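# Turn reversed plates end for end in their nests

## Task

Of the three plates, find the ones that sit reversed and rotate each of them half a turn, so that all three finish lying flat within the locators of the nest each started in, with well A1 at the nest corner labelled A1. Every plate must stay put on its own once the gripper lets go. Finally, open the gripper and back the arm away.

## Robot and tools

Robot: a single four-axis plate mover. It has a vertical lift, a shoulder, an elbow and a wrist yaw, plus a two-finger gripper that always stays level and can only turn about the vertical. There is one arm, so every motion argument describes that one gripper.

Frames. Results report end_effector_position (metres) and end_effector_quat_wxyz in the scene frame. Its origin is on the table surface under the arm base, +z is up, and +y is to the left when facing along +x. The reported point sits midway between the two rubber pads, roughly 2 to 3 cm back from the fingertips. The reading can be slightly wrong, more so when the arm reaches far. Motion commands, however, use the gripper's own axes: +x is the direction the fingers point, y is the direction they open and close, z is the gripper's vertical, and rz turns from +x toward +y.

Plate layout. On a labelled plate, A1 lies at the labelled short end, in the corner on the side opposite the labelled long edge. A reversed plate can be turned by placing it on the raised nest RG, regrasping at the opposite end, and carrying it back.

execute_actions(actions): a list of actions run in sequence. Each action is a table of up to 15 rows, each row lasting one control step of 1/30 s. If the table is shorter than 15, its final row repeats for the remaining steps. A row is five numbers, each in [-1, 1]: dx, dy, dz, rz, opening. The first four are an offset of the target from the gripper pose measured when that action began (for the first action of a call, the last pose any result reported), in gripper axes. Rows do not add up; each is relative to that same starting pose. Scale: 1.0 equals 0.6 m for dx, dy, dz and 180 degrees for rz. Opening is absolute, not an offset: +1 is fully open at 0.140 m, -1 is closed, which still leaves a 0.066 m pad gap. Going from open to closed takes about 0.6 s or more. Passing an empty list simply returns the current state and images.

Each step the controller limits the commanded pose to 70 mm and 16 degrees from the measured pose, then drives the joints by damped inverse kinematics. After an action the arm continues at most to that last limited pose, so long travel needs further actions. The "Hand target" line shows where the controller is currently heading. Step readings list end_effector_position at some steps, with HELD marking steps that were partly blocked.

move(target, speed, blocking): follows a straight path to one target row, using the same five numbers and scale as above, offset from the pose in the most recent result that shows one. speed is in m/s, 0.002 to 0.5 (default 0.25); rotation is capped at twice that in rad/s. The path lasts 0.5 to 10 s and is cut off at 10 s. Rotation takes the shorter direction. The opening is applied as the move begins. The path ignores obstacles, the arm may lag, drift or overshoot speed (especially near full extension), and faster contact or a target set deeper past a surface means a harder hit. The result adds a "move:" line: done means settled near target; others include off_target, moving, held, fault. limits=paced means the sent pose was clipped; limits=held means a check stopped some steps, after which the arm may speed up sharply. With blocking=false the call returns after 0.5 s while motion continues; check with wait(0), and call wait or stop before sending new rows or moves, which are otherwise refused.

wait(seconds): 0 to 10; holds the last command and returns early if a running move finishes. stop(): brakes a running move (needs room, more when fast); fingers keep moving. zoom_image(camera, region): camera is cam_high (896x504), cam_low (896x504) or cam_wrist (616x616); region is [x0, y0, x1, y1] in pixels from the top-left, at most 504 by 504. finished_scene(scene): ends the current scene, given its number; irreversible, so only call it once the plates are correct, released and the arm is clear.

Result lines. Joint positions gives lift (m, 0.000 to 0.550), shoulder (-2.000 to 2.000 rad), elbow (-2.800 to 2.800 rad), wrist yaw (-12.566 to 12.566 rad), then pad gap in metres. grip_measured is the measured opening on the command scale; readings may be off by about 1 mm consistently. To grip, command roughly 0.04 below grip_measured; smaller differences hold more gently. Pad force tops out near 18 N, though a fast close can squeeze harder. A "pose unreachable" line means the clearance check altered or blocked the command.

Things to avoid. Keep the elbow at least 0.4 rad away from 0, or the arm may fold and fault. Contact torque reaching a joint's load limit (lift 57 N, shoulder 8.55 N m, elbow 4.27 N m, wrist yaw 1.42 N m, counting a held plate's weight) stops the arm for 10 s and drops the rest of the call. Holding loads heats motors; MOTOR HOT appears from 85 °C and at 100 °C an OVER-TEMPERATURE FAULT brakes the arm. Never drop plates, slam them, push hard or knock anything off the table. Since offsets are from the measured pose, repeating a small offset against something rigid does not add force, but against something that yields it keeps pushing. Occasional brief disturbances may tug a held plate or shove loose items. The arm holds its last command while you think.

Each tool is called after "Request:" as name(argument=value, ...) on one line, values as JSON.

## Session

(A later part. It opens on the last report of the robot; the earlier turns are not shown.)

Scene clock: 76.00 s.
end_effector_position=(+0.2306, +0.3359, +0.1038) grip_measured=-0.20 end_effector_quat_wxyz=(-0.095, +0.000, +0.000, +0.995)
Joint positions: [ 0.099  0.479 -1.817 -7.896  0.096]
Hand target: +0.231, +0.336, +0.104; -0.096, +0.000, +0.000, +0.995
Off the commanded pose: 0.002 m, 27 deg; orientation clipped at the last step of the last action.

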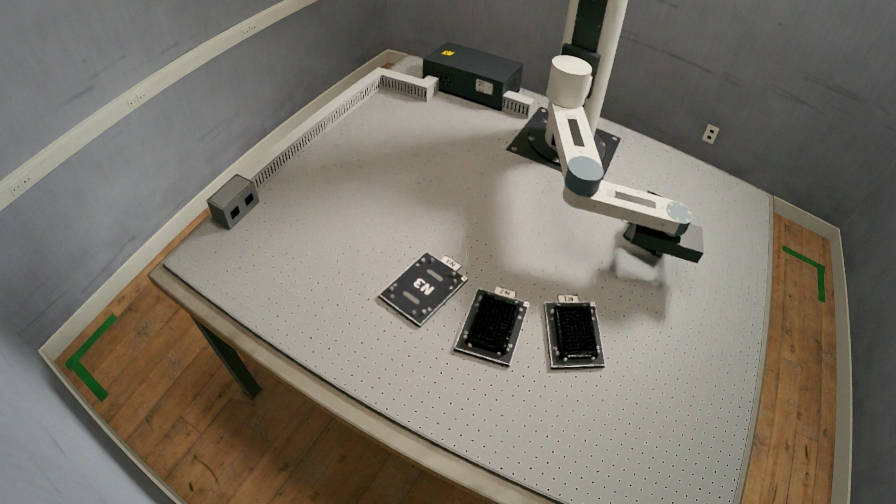

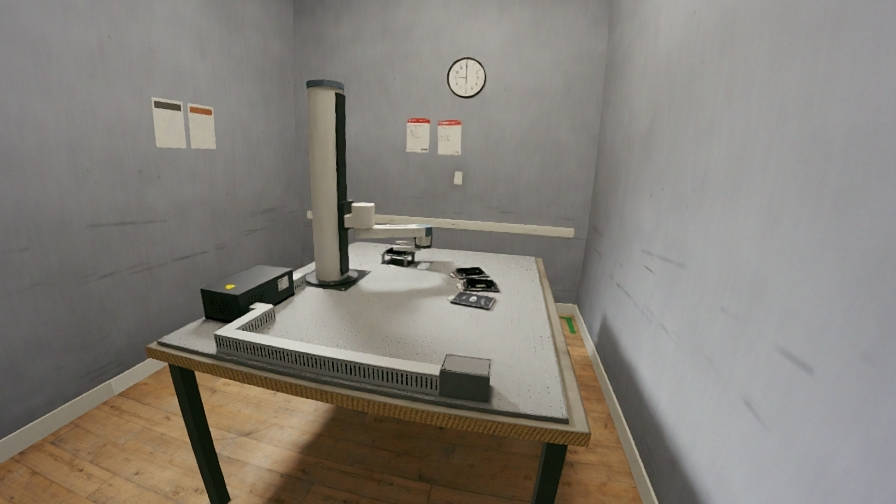

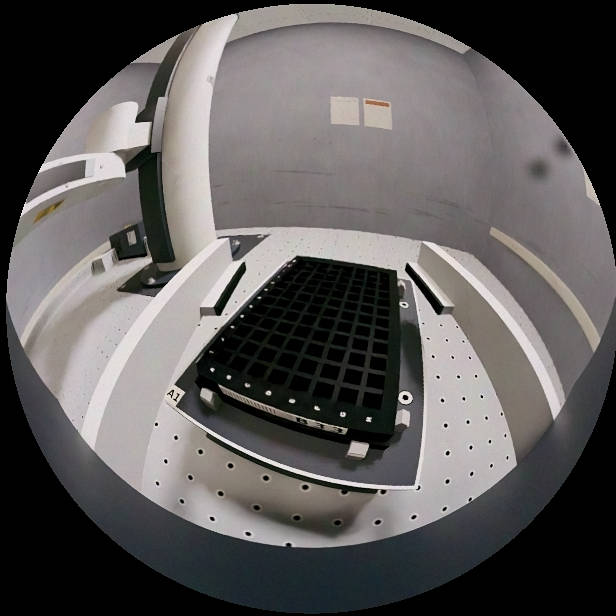

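Request:
execute_actions(actions=[[[0.002,0.0004,0,-0.015,-0.2],[0.004,0.0008,0,-0.035,-0.2],[0.006,0.0013,0,-0.055,-0.2],[0.008,0.0017,0,-0.073,-0.2],[0.010,0.0021,0,-0.088,-0.2],[0.011,0.0023,-0.002,-0.097,-0.2],[0.01133,0.0024,-0.004,-0.10075,-0.2],[0.01133,0.0024,-0.006,-0.10075,-0.2],[0.01133,0.0024,-0.010,-0.10075,-0.2],[0.01133,0.0024,-0.017,-0.10075,-0.2],[0.01133,0.0024,-0.025,-0.10075,-0.2],[0.01133,0.0024,-0.033,-0.10075,-0.2],[0.01133,0.0024,-0.039,-0.10075,-0.2],[0.01133,0.0024,-0.0435,-0.10075,-0.2],[0.01133,0.0024,-0.0461,-0.10075,-0.2]]])

Request:
wait(seconds=0.2)

Request:
zoom_image(camera="cam_wrist", region=[140, 200, 520, 520])

Scene clock: 84.17 s.
end_effector_position=(+0.2244, +0.3332, +0.0804) grip_measured=-0.20 end_effector_quat_wxyz=(+0.063, +0.000, +0.000, +0.998)
Joint positions: [ 0.075  0.322 -1.564 -8.308  0.096]
Hand target: +0.224, +0.333, +0.076; +0.063, +0.000, +0.000, +0.998
Off the commanded pose: 0.004 m, 0 deg.
Step readings (end_effector_position):
0: (+0.2306, +0.3359, +0.1038)
1: (+0.2306, +0.3360, +0.1038)
2: (+0.2301, +0.3359, +0.1038)
4: (+0.2288, +0.3353, +0.1038)
8: (+0.2259, +0.3333, +0.1034)
15: end_effector_position above

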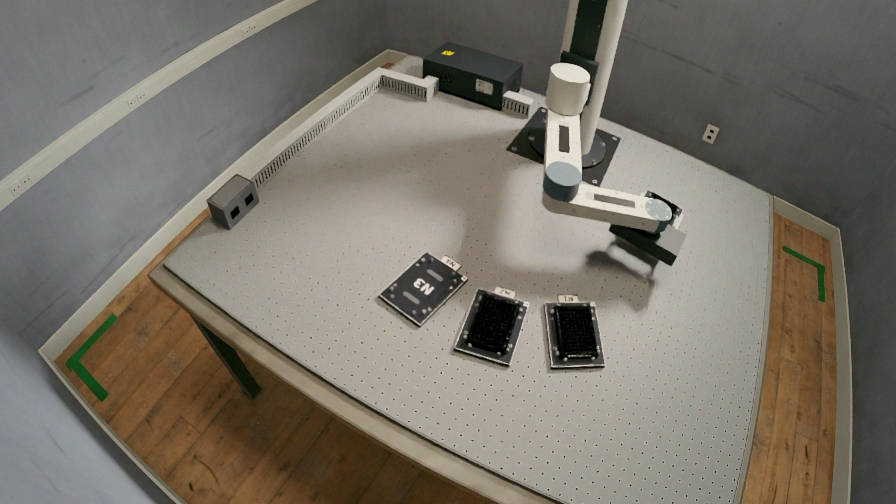

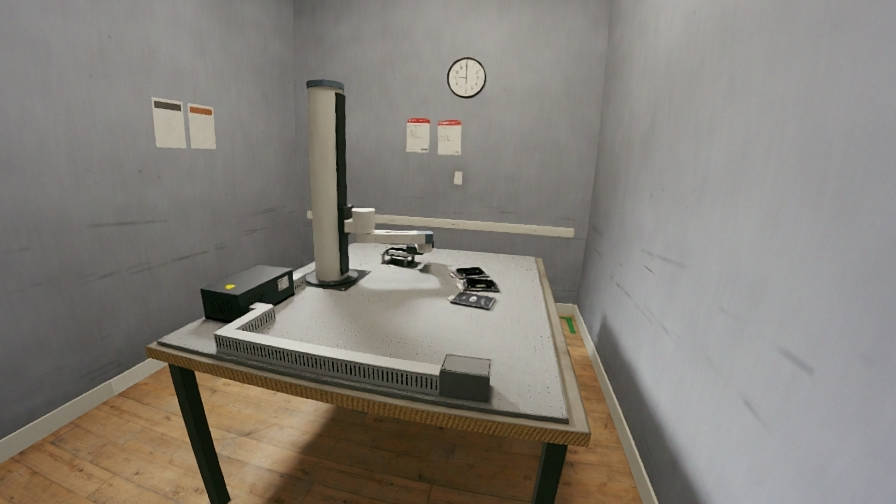

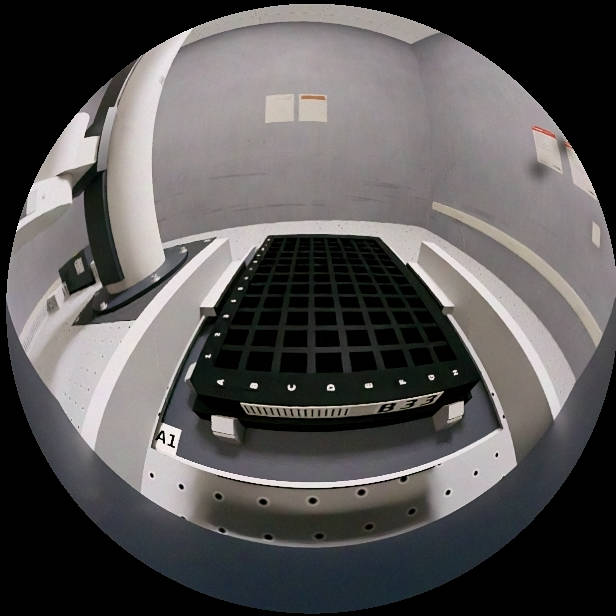

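Scene clock: 84.37 s.
end_effector_position=(+0.2243, +0.3332, +0.0761) grip_measured=-0.20 end_effector_quat_wxyz=(+0.063, +0.000, +0.000, +0.998)
Joint positions: [ 0.071  0.322 -1.564 -8.308  0.096]
Hand target: +0.224, +0.333, +0.076; +0.063, +0.000, +0.000, +0.998
Off the commanded pose: 0.000 m, 0 deg.
wait: 0.20 s; no rest

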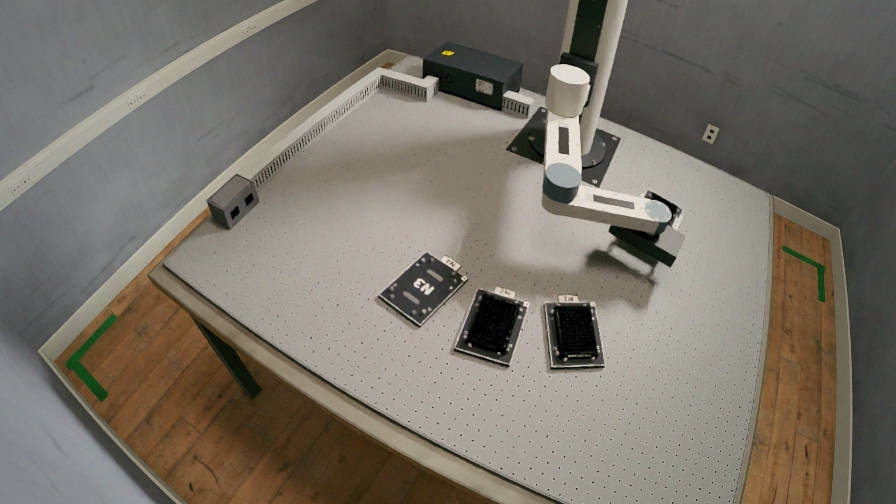

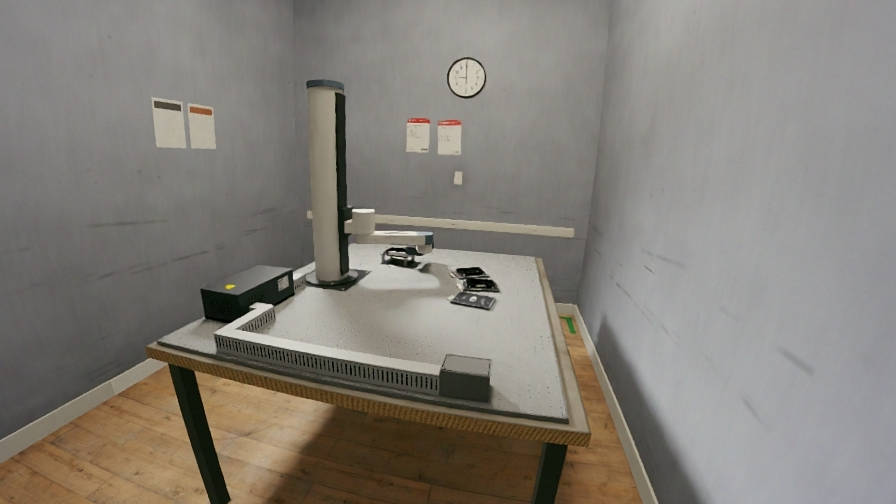

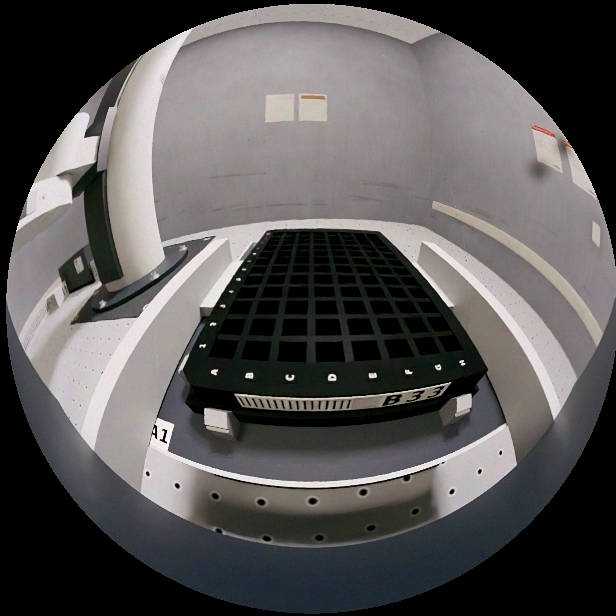

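Region (140, 200, 520, 520) of cam_wrist's 616x616 image, scaled by 1.326, with more detail than that image has; it fills the top 424 rows of this view, and the rest is white.

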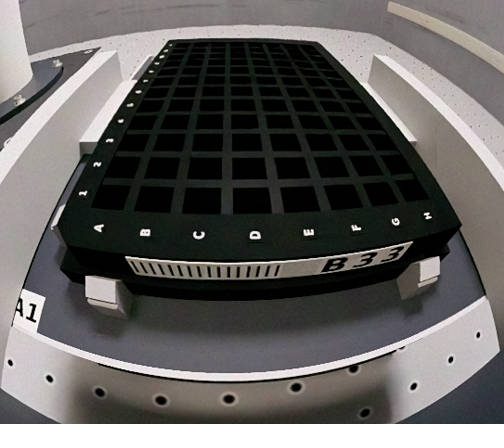

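Request:
execute_actions(actions=[[[0.0012,-0.0002,0.0001,0,-0.34],[0.0023,-0.0003,0.0001,0,-0.38],[0.0023,-0.0003,0.0001,0,-0.40],[0.0023,-0.0003,0.0001,0,-0.42],[0.0023,-0.0003,0.0001,0,-0.44],[0.0023,-0.0003,0.0001,0,-0.46],[0.0023,-0.0003,0.0001,0,-0.48],[0.0023,-0.0003,0.0001,0,-0.50],[0.0023,-0.0003,0.0001,0,-0.52],[0.0023,-0.0003,0.0001,0,-0.54],[0.0023,-0.0003,0.0001,0,-0.54],[0.0023,-0.0003,0.0001,0,-0.54],[0.0023,-0.0003,0.002,0,-0.54],[0.0023,-0.0003,0.005,0,-0.54],[0.0023,-0.0003,0.01,0,-0.54]],[[0,0,0.012,0,-0.54],[0,0,0.02,0,-0.54],[0,0,0.027,0,-0.54],[0,0,0.033,0,-0.54],[0,0,0.037,0,-0.54],[0,0,0.039,0,-0.54],[-0.0043,-0.0014,0.039,-0.0101,-0.54],[-0.0112,-0.0034,0.039,-0.0254,-0.54],[-0.0213,-0.0061,0.039,-0.0456,-0.54],[-0.033,-0.0087,0.039,-0.0669,-0.54],[-0.0455,-0.0112,0.039,-0.0882,-0.54],[-0.0592,-0.0133,0.039,-0.1095,-0.54],[-0.0738,-0.015,0.039,-0.1308,-0.54],[-0.0893,-0.0165,0.039,-0.1521,-0.54],[-0.1058,-0.0175,0.039,-0.1734,-0.54]],[[-0.059,-0.026,0,-0.0852,-0.54],[-0.0763,-0.0321,0,-0.1065,-0.54],[-0.0945,-0.0377,0,-0.1278,-0.54],[-0.1138,-0.043,0,-0.1491,-0.54],[-0.134,-0.0477,0,-0.1704,-0.54],[-0.155,-0.052,0,-0.1917,-0.54],[-0.177,-0.0555,0,-0.213,-0.54],[-0.1997,-0.0587,0,-0.2343,-0.54],[-0.2233,-0.0608,0,-0.2556,-0.54],[-0.2475,-0.0625,0,-0.2769,-0.54],[-0.2725,-0.0632,0,-0.2982,-0.54],[-0.298,-0.0632,0,-0.3194,-0.54],[-0.3242,-0.062,0,-0.3407,-0.54],[-0.3507,-0.0603,0,-0.362,-0.54],[-0.3778,-0.0573,0,-0.3833,-0.54]],[[-0.0657,-0.0852,-0.003,-0.0852,-0.54],[-0.0847,-0.1062,-0.006,-0.1065,-0.54],[-0.1043,-0.1265,-0.01,-0.1278,-0.54],[-0.1253,-0.1467,-0.013,-0.1491,-0.54],[-0.1472,-0.1662,-0.017,-0.1704,-0.54],[-0.1698,-0.1852,-0.02,-0.1917,-0.54],[-0.1935,-0.2037,-0.023,-0.213,-0.54],[-0.2178,-0.2215,-0.027,-0.2343,-0.54],[-0.2432,-0.2385,-0.03,-0.2556,-0.54],[-0.269,-0.255,-0.033,-0.2769,-0.54],[-0.2957,-0.2705,-0.037,-0.2982,-0.54],[-0.3228,-0.2852,-0.04,-0.3194,-0.54],[-0.3507,-0.299,-0.043,-0.3407,-0.54],[-0.372,-0.309,-0.047,-0.357,-0.54],[-0.386,-0.315,-0.05,-0.3675,-0.54]]])

Request:
execute_actions(actions=[])

Scene clock: 121.30 s.
end_effector_position=(+0.6427, +0.1118, +0.0759) grip_measured=-0.47 end_effector_quat_wxyz=(+0.942, +0.000, +0.000, +0.336)
Joint positions: [ 0.071 -0.664 -1.523 -9.694  0.086]
Hand target: +0.658, +0.094, +0.072; +0.955, +0.000, +0.000, +0.296
Off the commanded pose: 0.025 m, 5 deg.
Step readings (end_effector_position; steps 1 to 15: 1st action; 16 to 30: 2nd action; 31 to 45: 3rd action; 46 to 60: 4th action):
0: (+0.2243, +0.3332, +0.0761)
1: (+0.2243, +0.3332, +0.0761)
2: (+0.2238, +0.3334, +0.0761)
4: (+0.2230, +0.3335, +0.0761)
8: (+0.2230, +0.3335, +0.0761)
15: (+0.2230, +0.3335, +0.0786)
16: (+0.2230, +0.3335, +0.0809)
17: (+0.2230, +0.3335, +0.0838)
19: (+0.2230, +0.3335, +0.0913)
23: (+0.2234, +0.3336, +0.1023)
30: (+0.2611, +0.3359, +0.1020)
31: (+0.2694, +0.3356, +0.1020)
32: (+0.2784, +0.3349, +0.1020)
34: (+0.2985, +0.3329, +0.1020)
38: (+0.3435, +0.3244, +0.1020)
45: (+0.4339, +0.2895, +0.1020)
46: (+0.4474, +0.2821, +0.1020)
47: (+0.4605, +0.2743, +0.1020)
49: (+0.4867, +0.2573, +0.1011)
53: (+0.5450, +0.2147, +0.0926)
60: end_effector_position above

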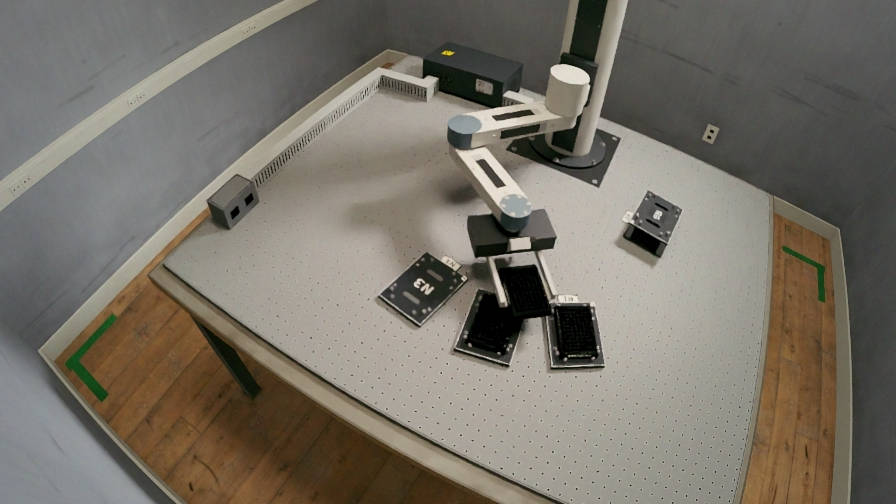

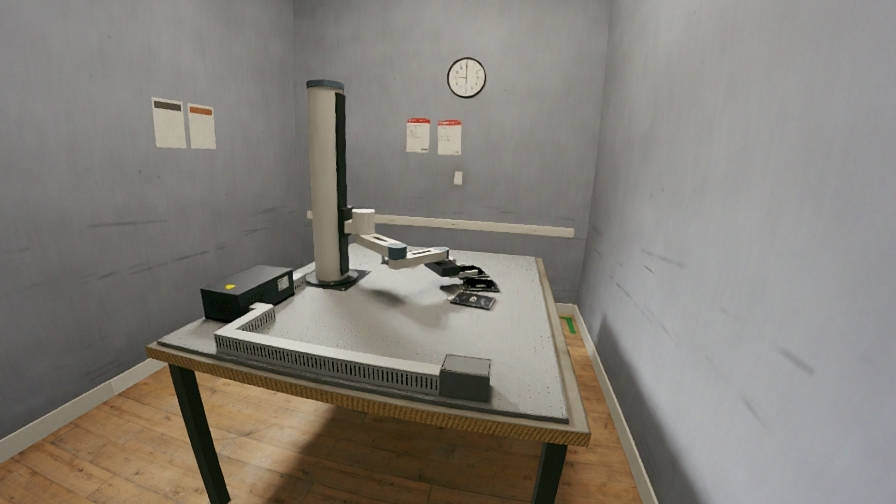

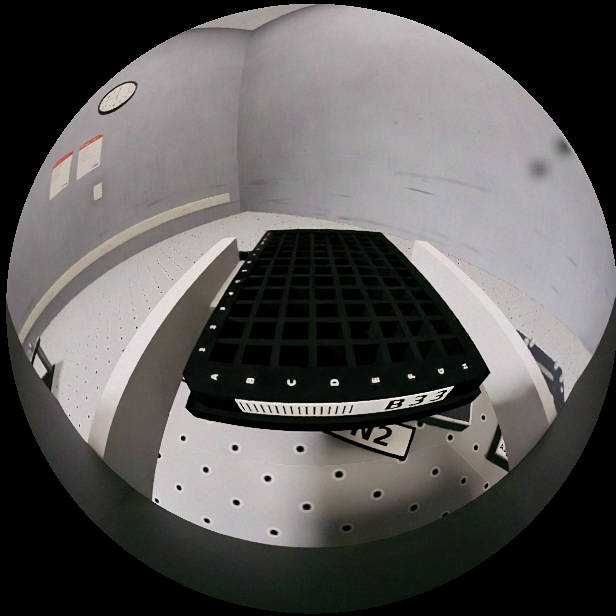

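Scene clock: 121.30 s.
end_effector_position=(+0.6427, +0.1118, +0.0759) grip_measured=-0.47 end_effector_quat_wxyz=(+0.942, +0.000, +0.000, +0.336)
Joint positions: [ 0.071 -0.664 -1.523 -9.694  0.086]
Hand target: +0.658, +0.094, +0.072; +0.955, +0.000, +0.000, +0.296
Off the commanded pose: 0.025 m, 5 deg.

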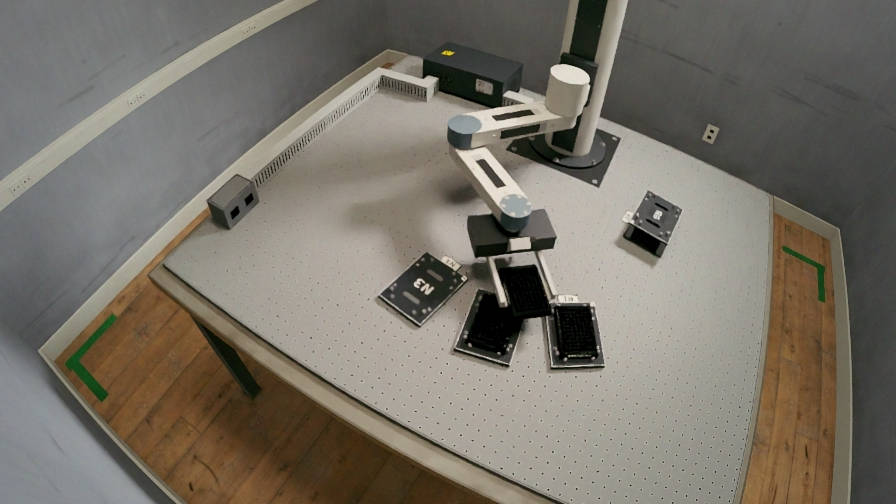

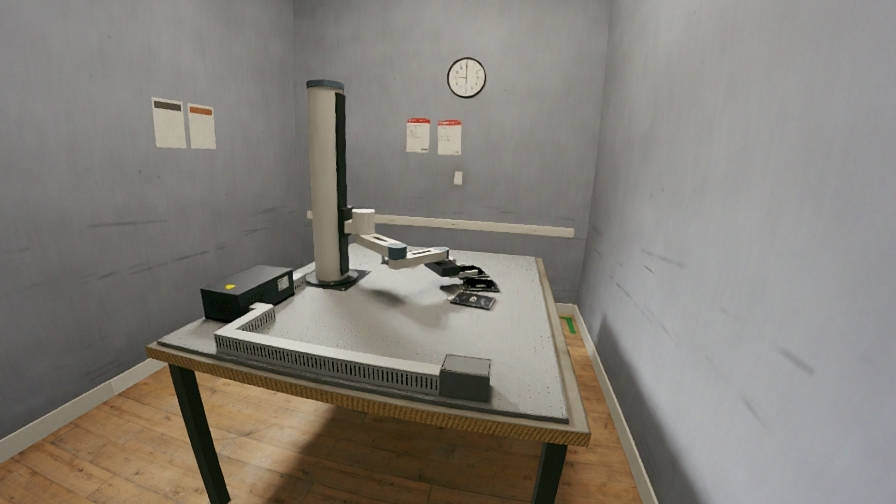

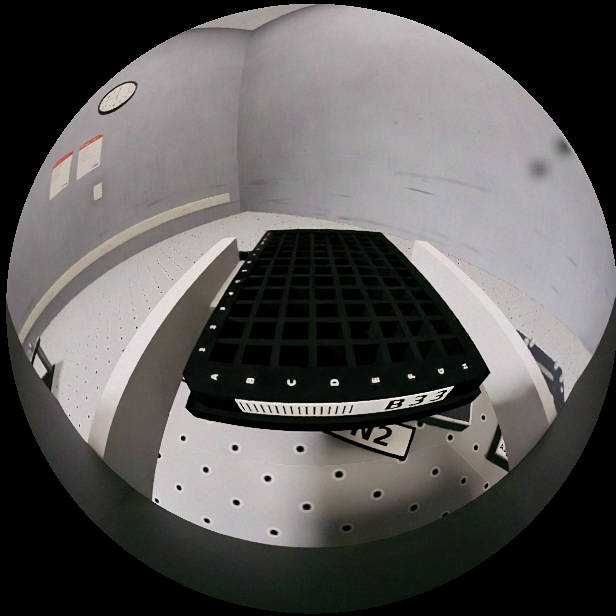

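Request:
execute_actions(actions=[[[-0.0033,-0.048,-0.007,-0.0344,-0.54],[-0.0105,-0.063,-0.008,-0.0466,-0.54],[-0.0206,-0.084,-0.009,-0.0638,-0.54],[-0.0321,-0.1079,-0.011,-0.0834,-0.54],[-0.0451,-0.1349,-0.013,-0.1055,-0.54],[-0.058,-0.1619,-0.015,-0.1275,-0.54],[-0.071,-0.1889,-0.018,-0.1496,-0.54],[-0.084,-0.2158,-0.021,-0.1717,-0.54],[-0.0969,-0.2428,-0.024,-0.1937,-0.54],[-0.1092,-0.2683,-0.027,-0.2146,-0.54],[-0.12,-0.2907,-0.03,-0.233,-0.54],[-0.1293,-0.3102,-0.033,-0.2489,-0.54],[-0.1365,-0.3252,-0.036,-0.2612,-0.54],[-0.1408,-0.3342,-0.038,-0.2685,-0.54],[-0.14297,-0.33865,-0.0395,-0.2722,-0.54]]])

Scene clock: 129.50 s.
end_effector_position=(+0.6984, -0.0932, +0.0542) grip_measured=-0.47 end_effector_quat_wxyz=(+0.998, +0.000, +0.000, -0.069)
Joint positions: [  0.049  -0.843  -1.701 -10.161   0.086]
Hand target: +0.703, -0.100, +0.052; +0.996, +0.000, +0.000, -0.085
Off the commanded pose: 0.009 m, 2 deg.
Step readings (end_effector_position):
0: (+0.6578, +0.0939, +0.0720)
1: (+0.6578, +0.0938, +0.0720)
2: (+0.6584, +0.0911, +0.0719)
4: (+0.6624, +0.0750, +0.0709)
8: (+0.6740, +0.0197, +0.0670)
15: end_effector_position above

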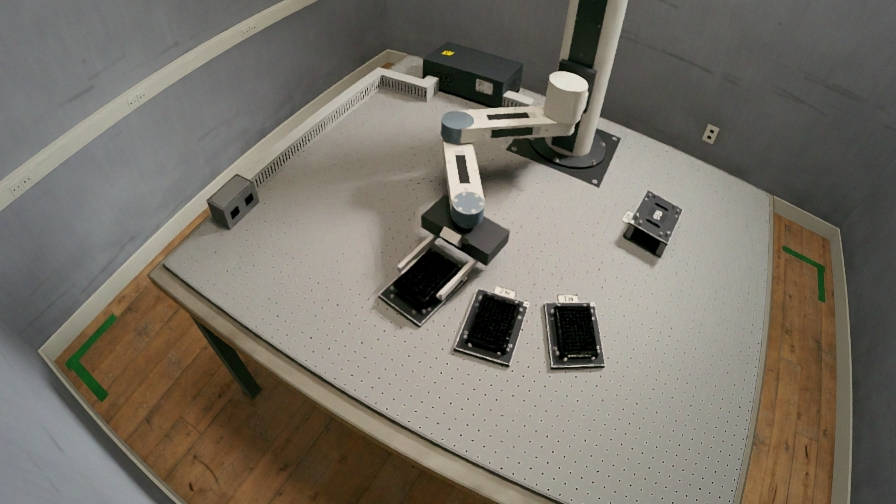

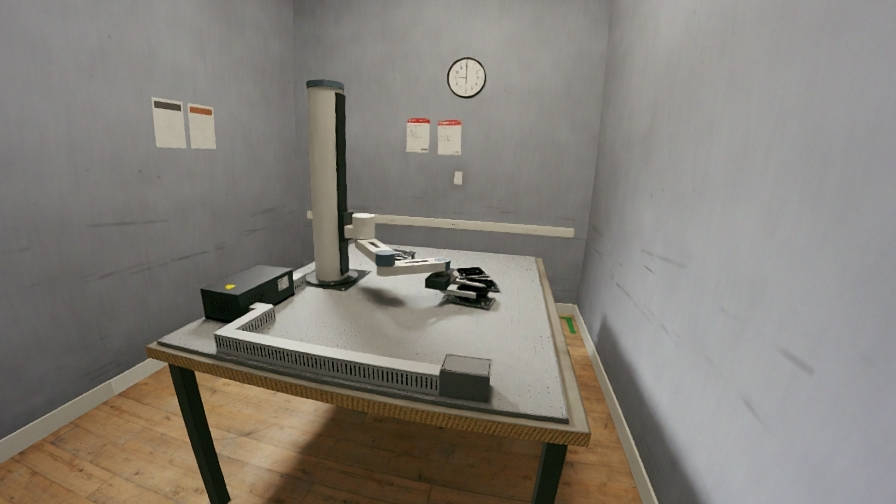

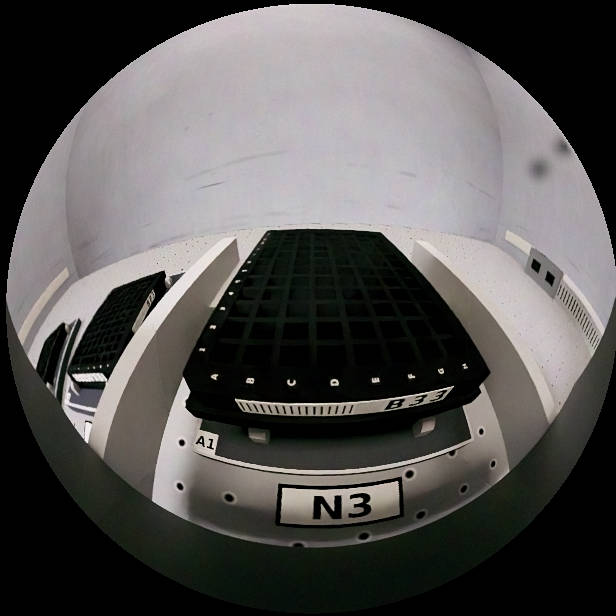

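Request:
execute_actions(actions=[])

Request:
zoom_image(camera="cam_wrist", region=[140, 200, 520, 520])

Scene clock: 131.40 s.
end_effector_position=(+0.7031, -0.0999, +0.0522) grip_measured=-0.47 end_effector_quat_wxyz=(+0.996, +0.000, +0.000, -0.085)
Joint positions: [  0.047  -0.831  -1.735 -10.171   0.086]
Hand target: +0.703, -0.100, +0.052; +0.996, +0.000, +0.000, -0.085
Off the commanded pose: 0.002 m, 0 deg.

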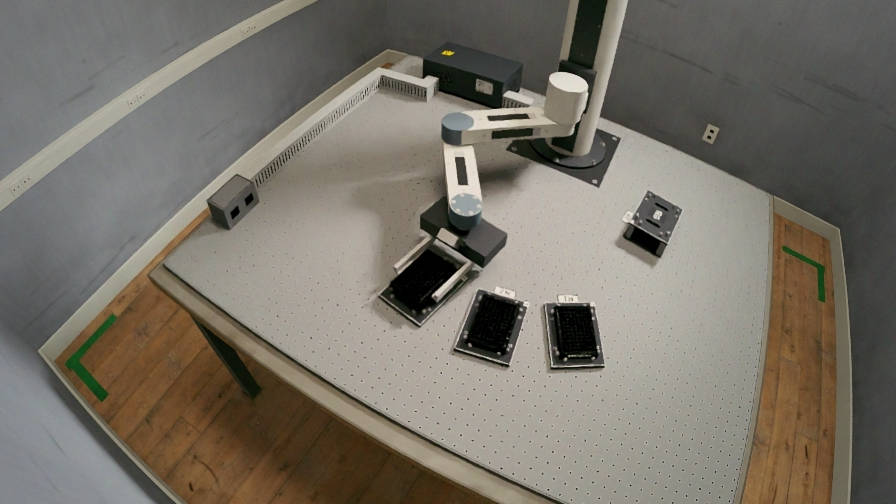

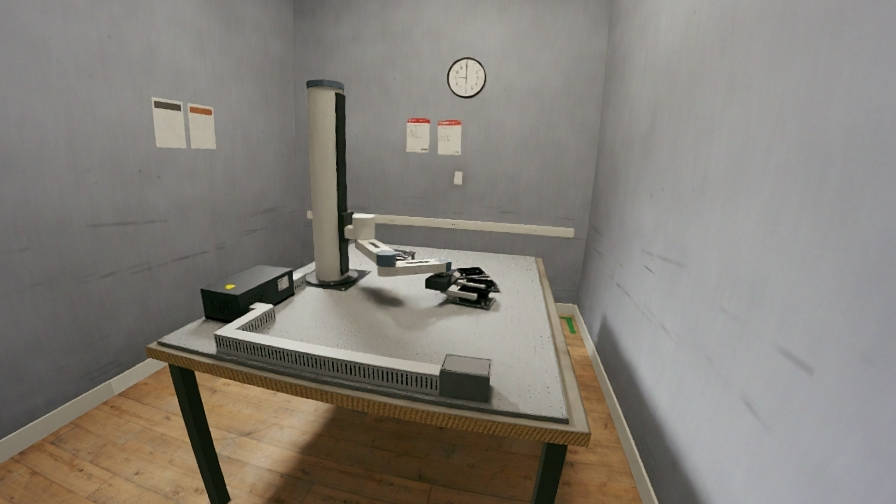

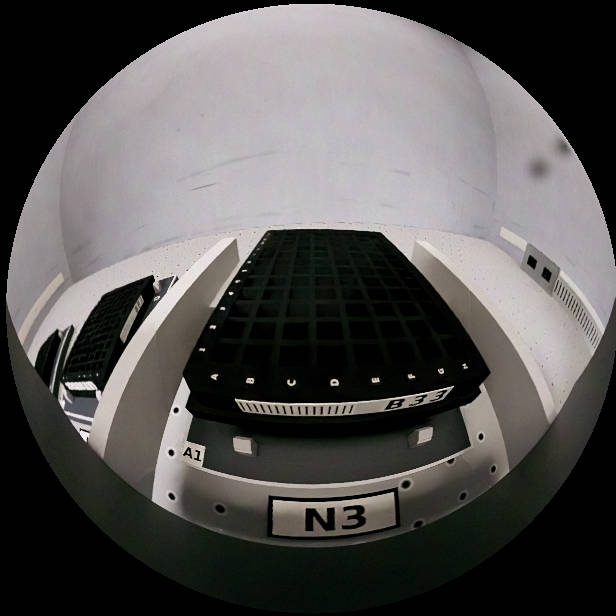

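Region (140, 200, 520, 520) of cam_wrist's 616x616 image, scaled by 1.326, with more detail than that image has; it fills the top 424 rows of this view, and the rest is white.

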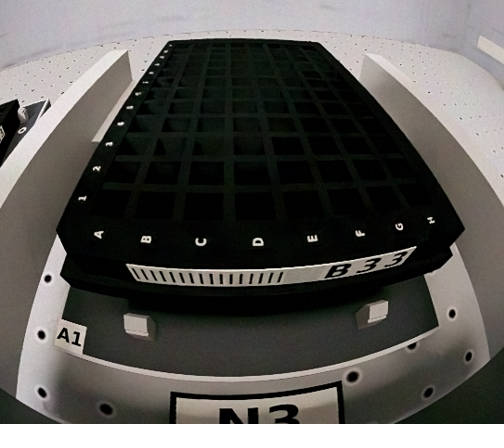

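Request:
execute_actions(actions=[[[0.0015,0.0005,-0.004,0.0003,-0.54],[0.0029,0.0009,-0.010,0.0003,-0.54],[0.0029,0.0009,-0.016,0.0003,-0.54],[0.0029,0.0009,-0.021,0.0003,-0.54],[0.0029,0.0009,-0.025,0.0003,-0.54],[0.0029,0.0009,-0.028,0.0003,-0.54],[0.0029,0.0009,-0.0305,0.0003,-0.54],[0.0029,0.0009,-0.0325,0.0003,-0.54],[0.0029,0.0009,-0.0343,0.0003,-0.54],[0.0029,0.0009,-0.036,0.0003,-0.54],[0.0029,0.0009,-0.0375,0.0003,-0.54],[0.0029,0.0009,-0.0387,0.0003,-0.54],[0.0029,0.0009,-0.0395,0.0003,-0.54],[0.0029,0.0009,-0.04,0.0003,-0.54],[0.0029,0.0009,-0.04,0.0003,-0.54]]])

Request:
zoom_image(camera="cam_wrist", region=[140, 200, 520, 520])

Scene clock: 137.57 s.
end_effector_position=(+0.7048, -0.0998, +0.0281) grip_measured=-0.47 end_effector_quat_wxyz=(+0.996, +0.000, +0.000, -0.085)
Joint positions: [  0.023  -0.826  -1.745 -10.165   0.086]
Hand target: +0.705, -0.100, +0.028; +0.996, +0.000, +0.000, -0.085
Off the commanded pose: 0.000 m, 0 deg.
Step readings (end_effector_position):
0: (+0.7031, -0.0999, +0.0522)
1: (+0.7031, -0.0999, +0.0521)
2: (+0.7036, -0.0999, +0.0509)
4: (+0.7047, -0.0998, +0.0448)
8: (+0.7048, -0.0998, +0.0343)
15: end_effector_position above

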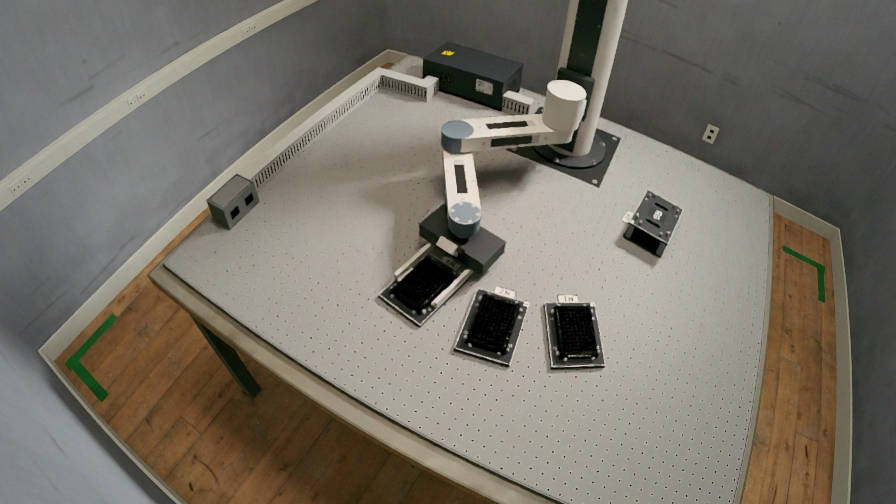

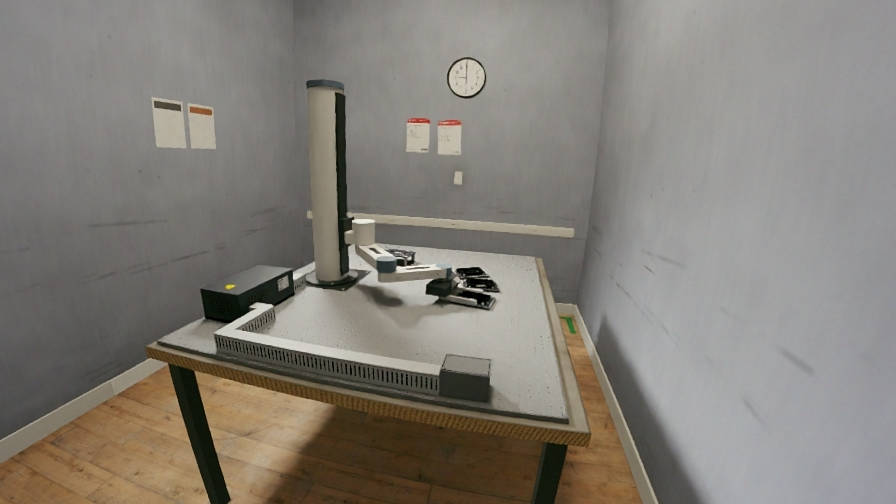

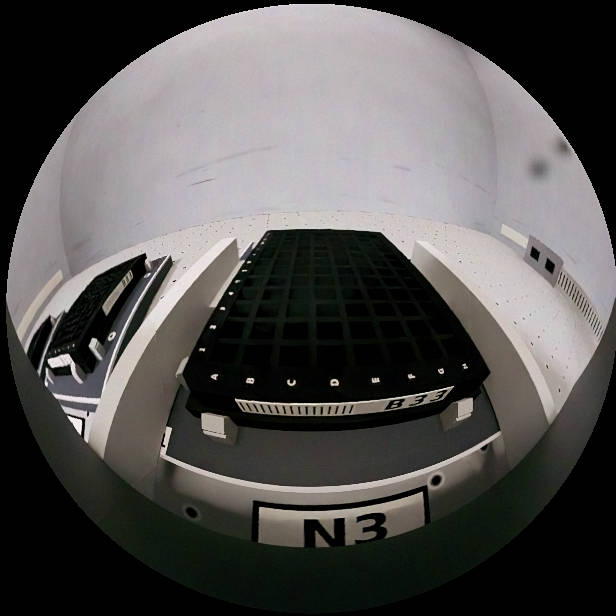

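Region (140, 200, 520, 520) of cam_wrist's 616x616 image, scaled by 1.326, with more detail than that image has; it fills the top 424 rows of this view, and the rest is white.

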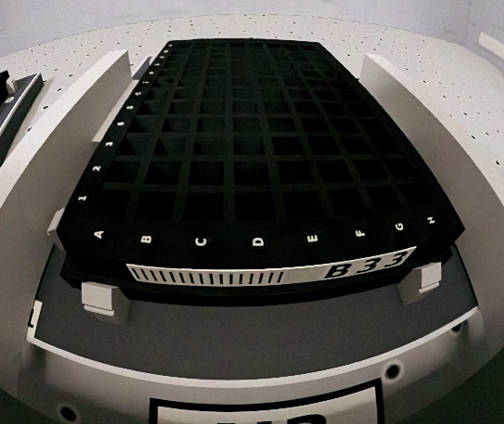

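Request:
execute_actions(actions=[[[0,0,0,0,-0.50],[0,0,0,0,-0.46],[0,0,0,0,-0.40],[0,0,0,0,-0.30],[0,0,0,0,-0.2],[0,0,0.003,0,-0.2],[0,0,0.010,0,-0.2],[0,0,0.018,0,-0.2],[0,0,0.026,0,-0.2],[0,0,0.034,0,-0.2],[0,0,0.041,0,-0.2],[0,0,0.046,0,-0.2],[0,0,0.049,0,-0.2],[0,0,0.050,0,-0.2],[0,0,0.050,0,-0.2]]])

Request:
move(target=[-0.18725, 0.55095, -0.0075, 0.2123, -0.2], speed=0.5)

Request:
zoom_image(camera="cam_wrist", region=[140, 200, 520, 520])

Scene clock: 142.33 s.
end_effector_position=(+0.7048, -0.0998, +0.0578) grip_measured=-0.20 end_effector_quat_wxyz=(+0.996, +0.000, +0.000, -0.085)
Joint positions: [  0.053  -0.826  -1.745 -10.165   0.096]
Hand target: +0.705, -0.100, +0.058; +0.996, +0.000, +0.000, -0.085
Off the commanded pose: 0.000 m, 0 deg.
Step readings (end_effector_position):
0: (+0.7048, -0.0998, +0.0281)
1: (+0.7048, -0.0998, +0.0281)
2: (+0.7048, -0.0998, +0.0281)
4: (+0.7048, -0.0998, +0.0281)
8: (+0.7048, -0.0998, +0.0321)
15: end_effector_position above

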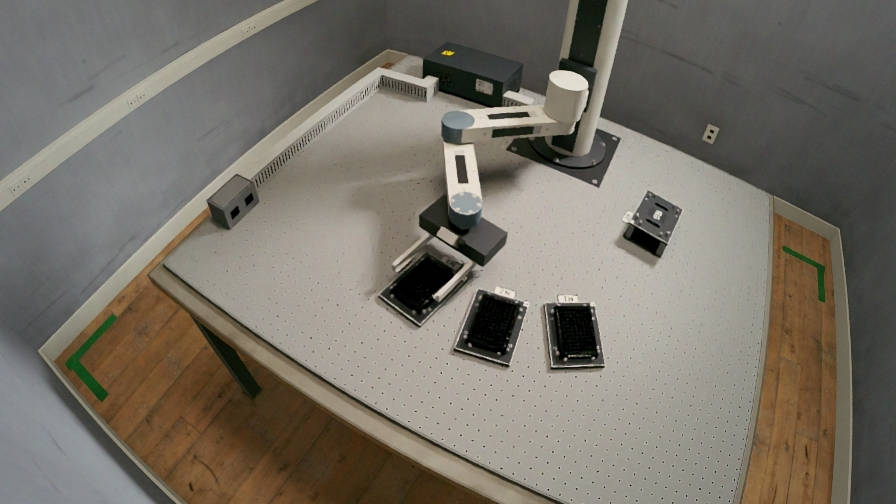

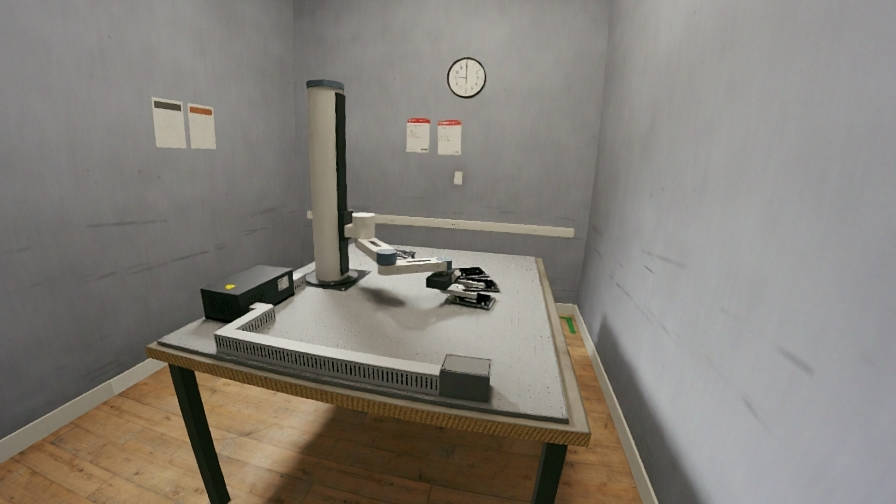

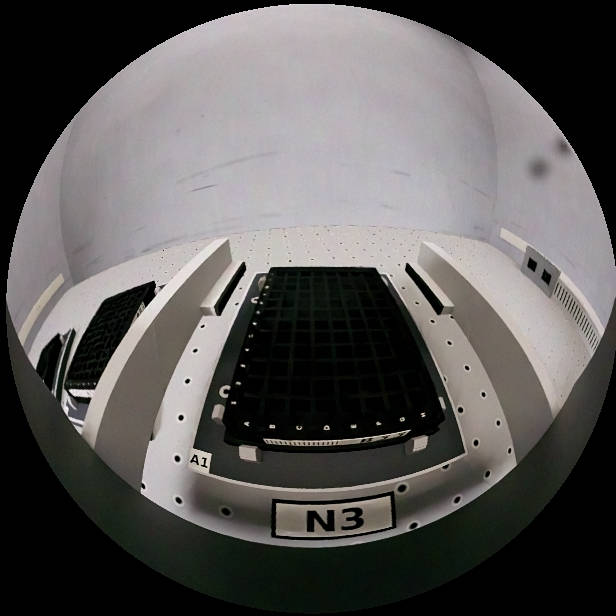

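Scene clock: 143.60 s.
end_effector_position=(+0.6497, +0.2451, +0.0533) grip_measured=-0.20 end_effector_quat_wxyz=(+0.969, +0.000, +0.000, +0.246)
Joint positions: [  0.048  -0.177  -1.716 -10.176   0.096]
Hand target: +0.650, +0.245, +0.053; +0.969, +0.000, +0.000, +0.246
Off the commanded pose: 0.000 m, 0 deg.
move: done

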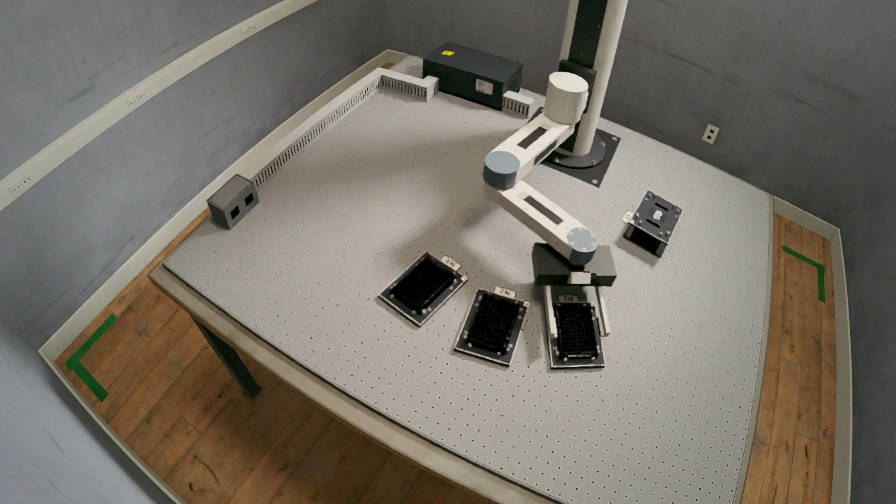

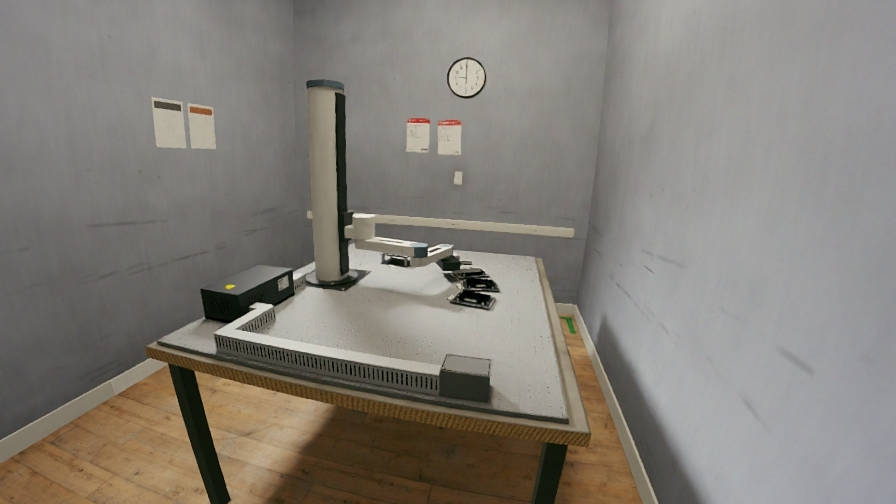

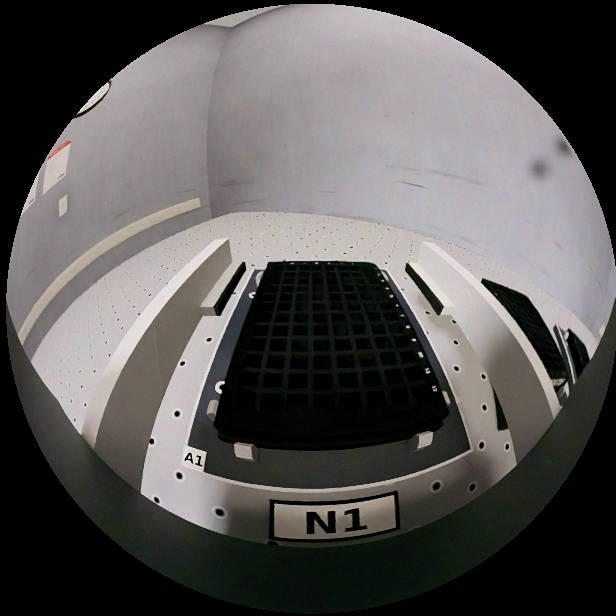

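Region (140, 200, 520, 520) of cam_wrist's 616x616 image, scaled by 1.326, with more detail than that image has; it fills the top 424 rows of this view, and the rest is white.

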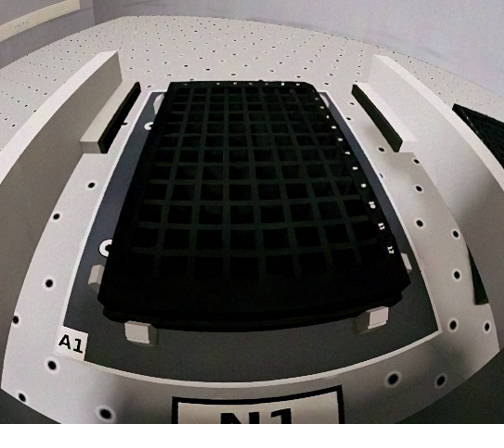

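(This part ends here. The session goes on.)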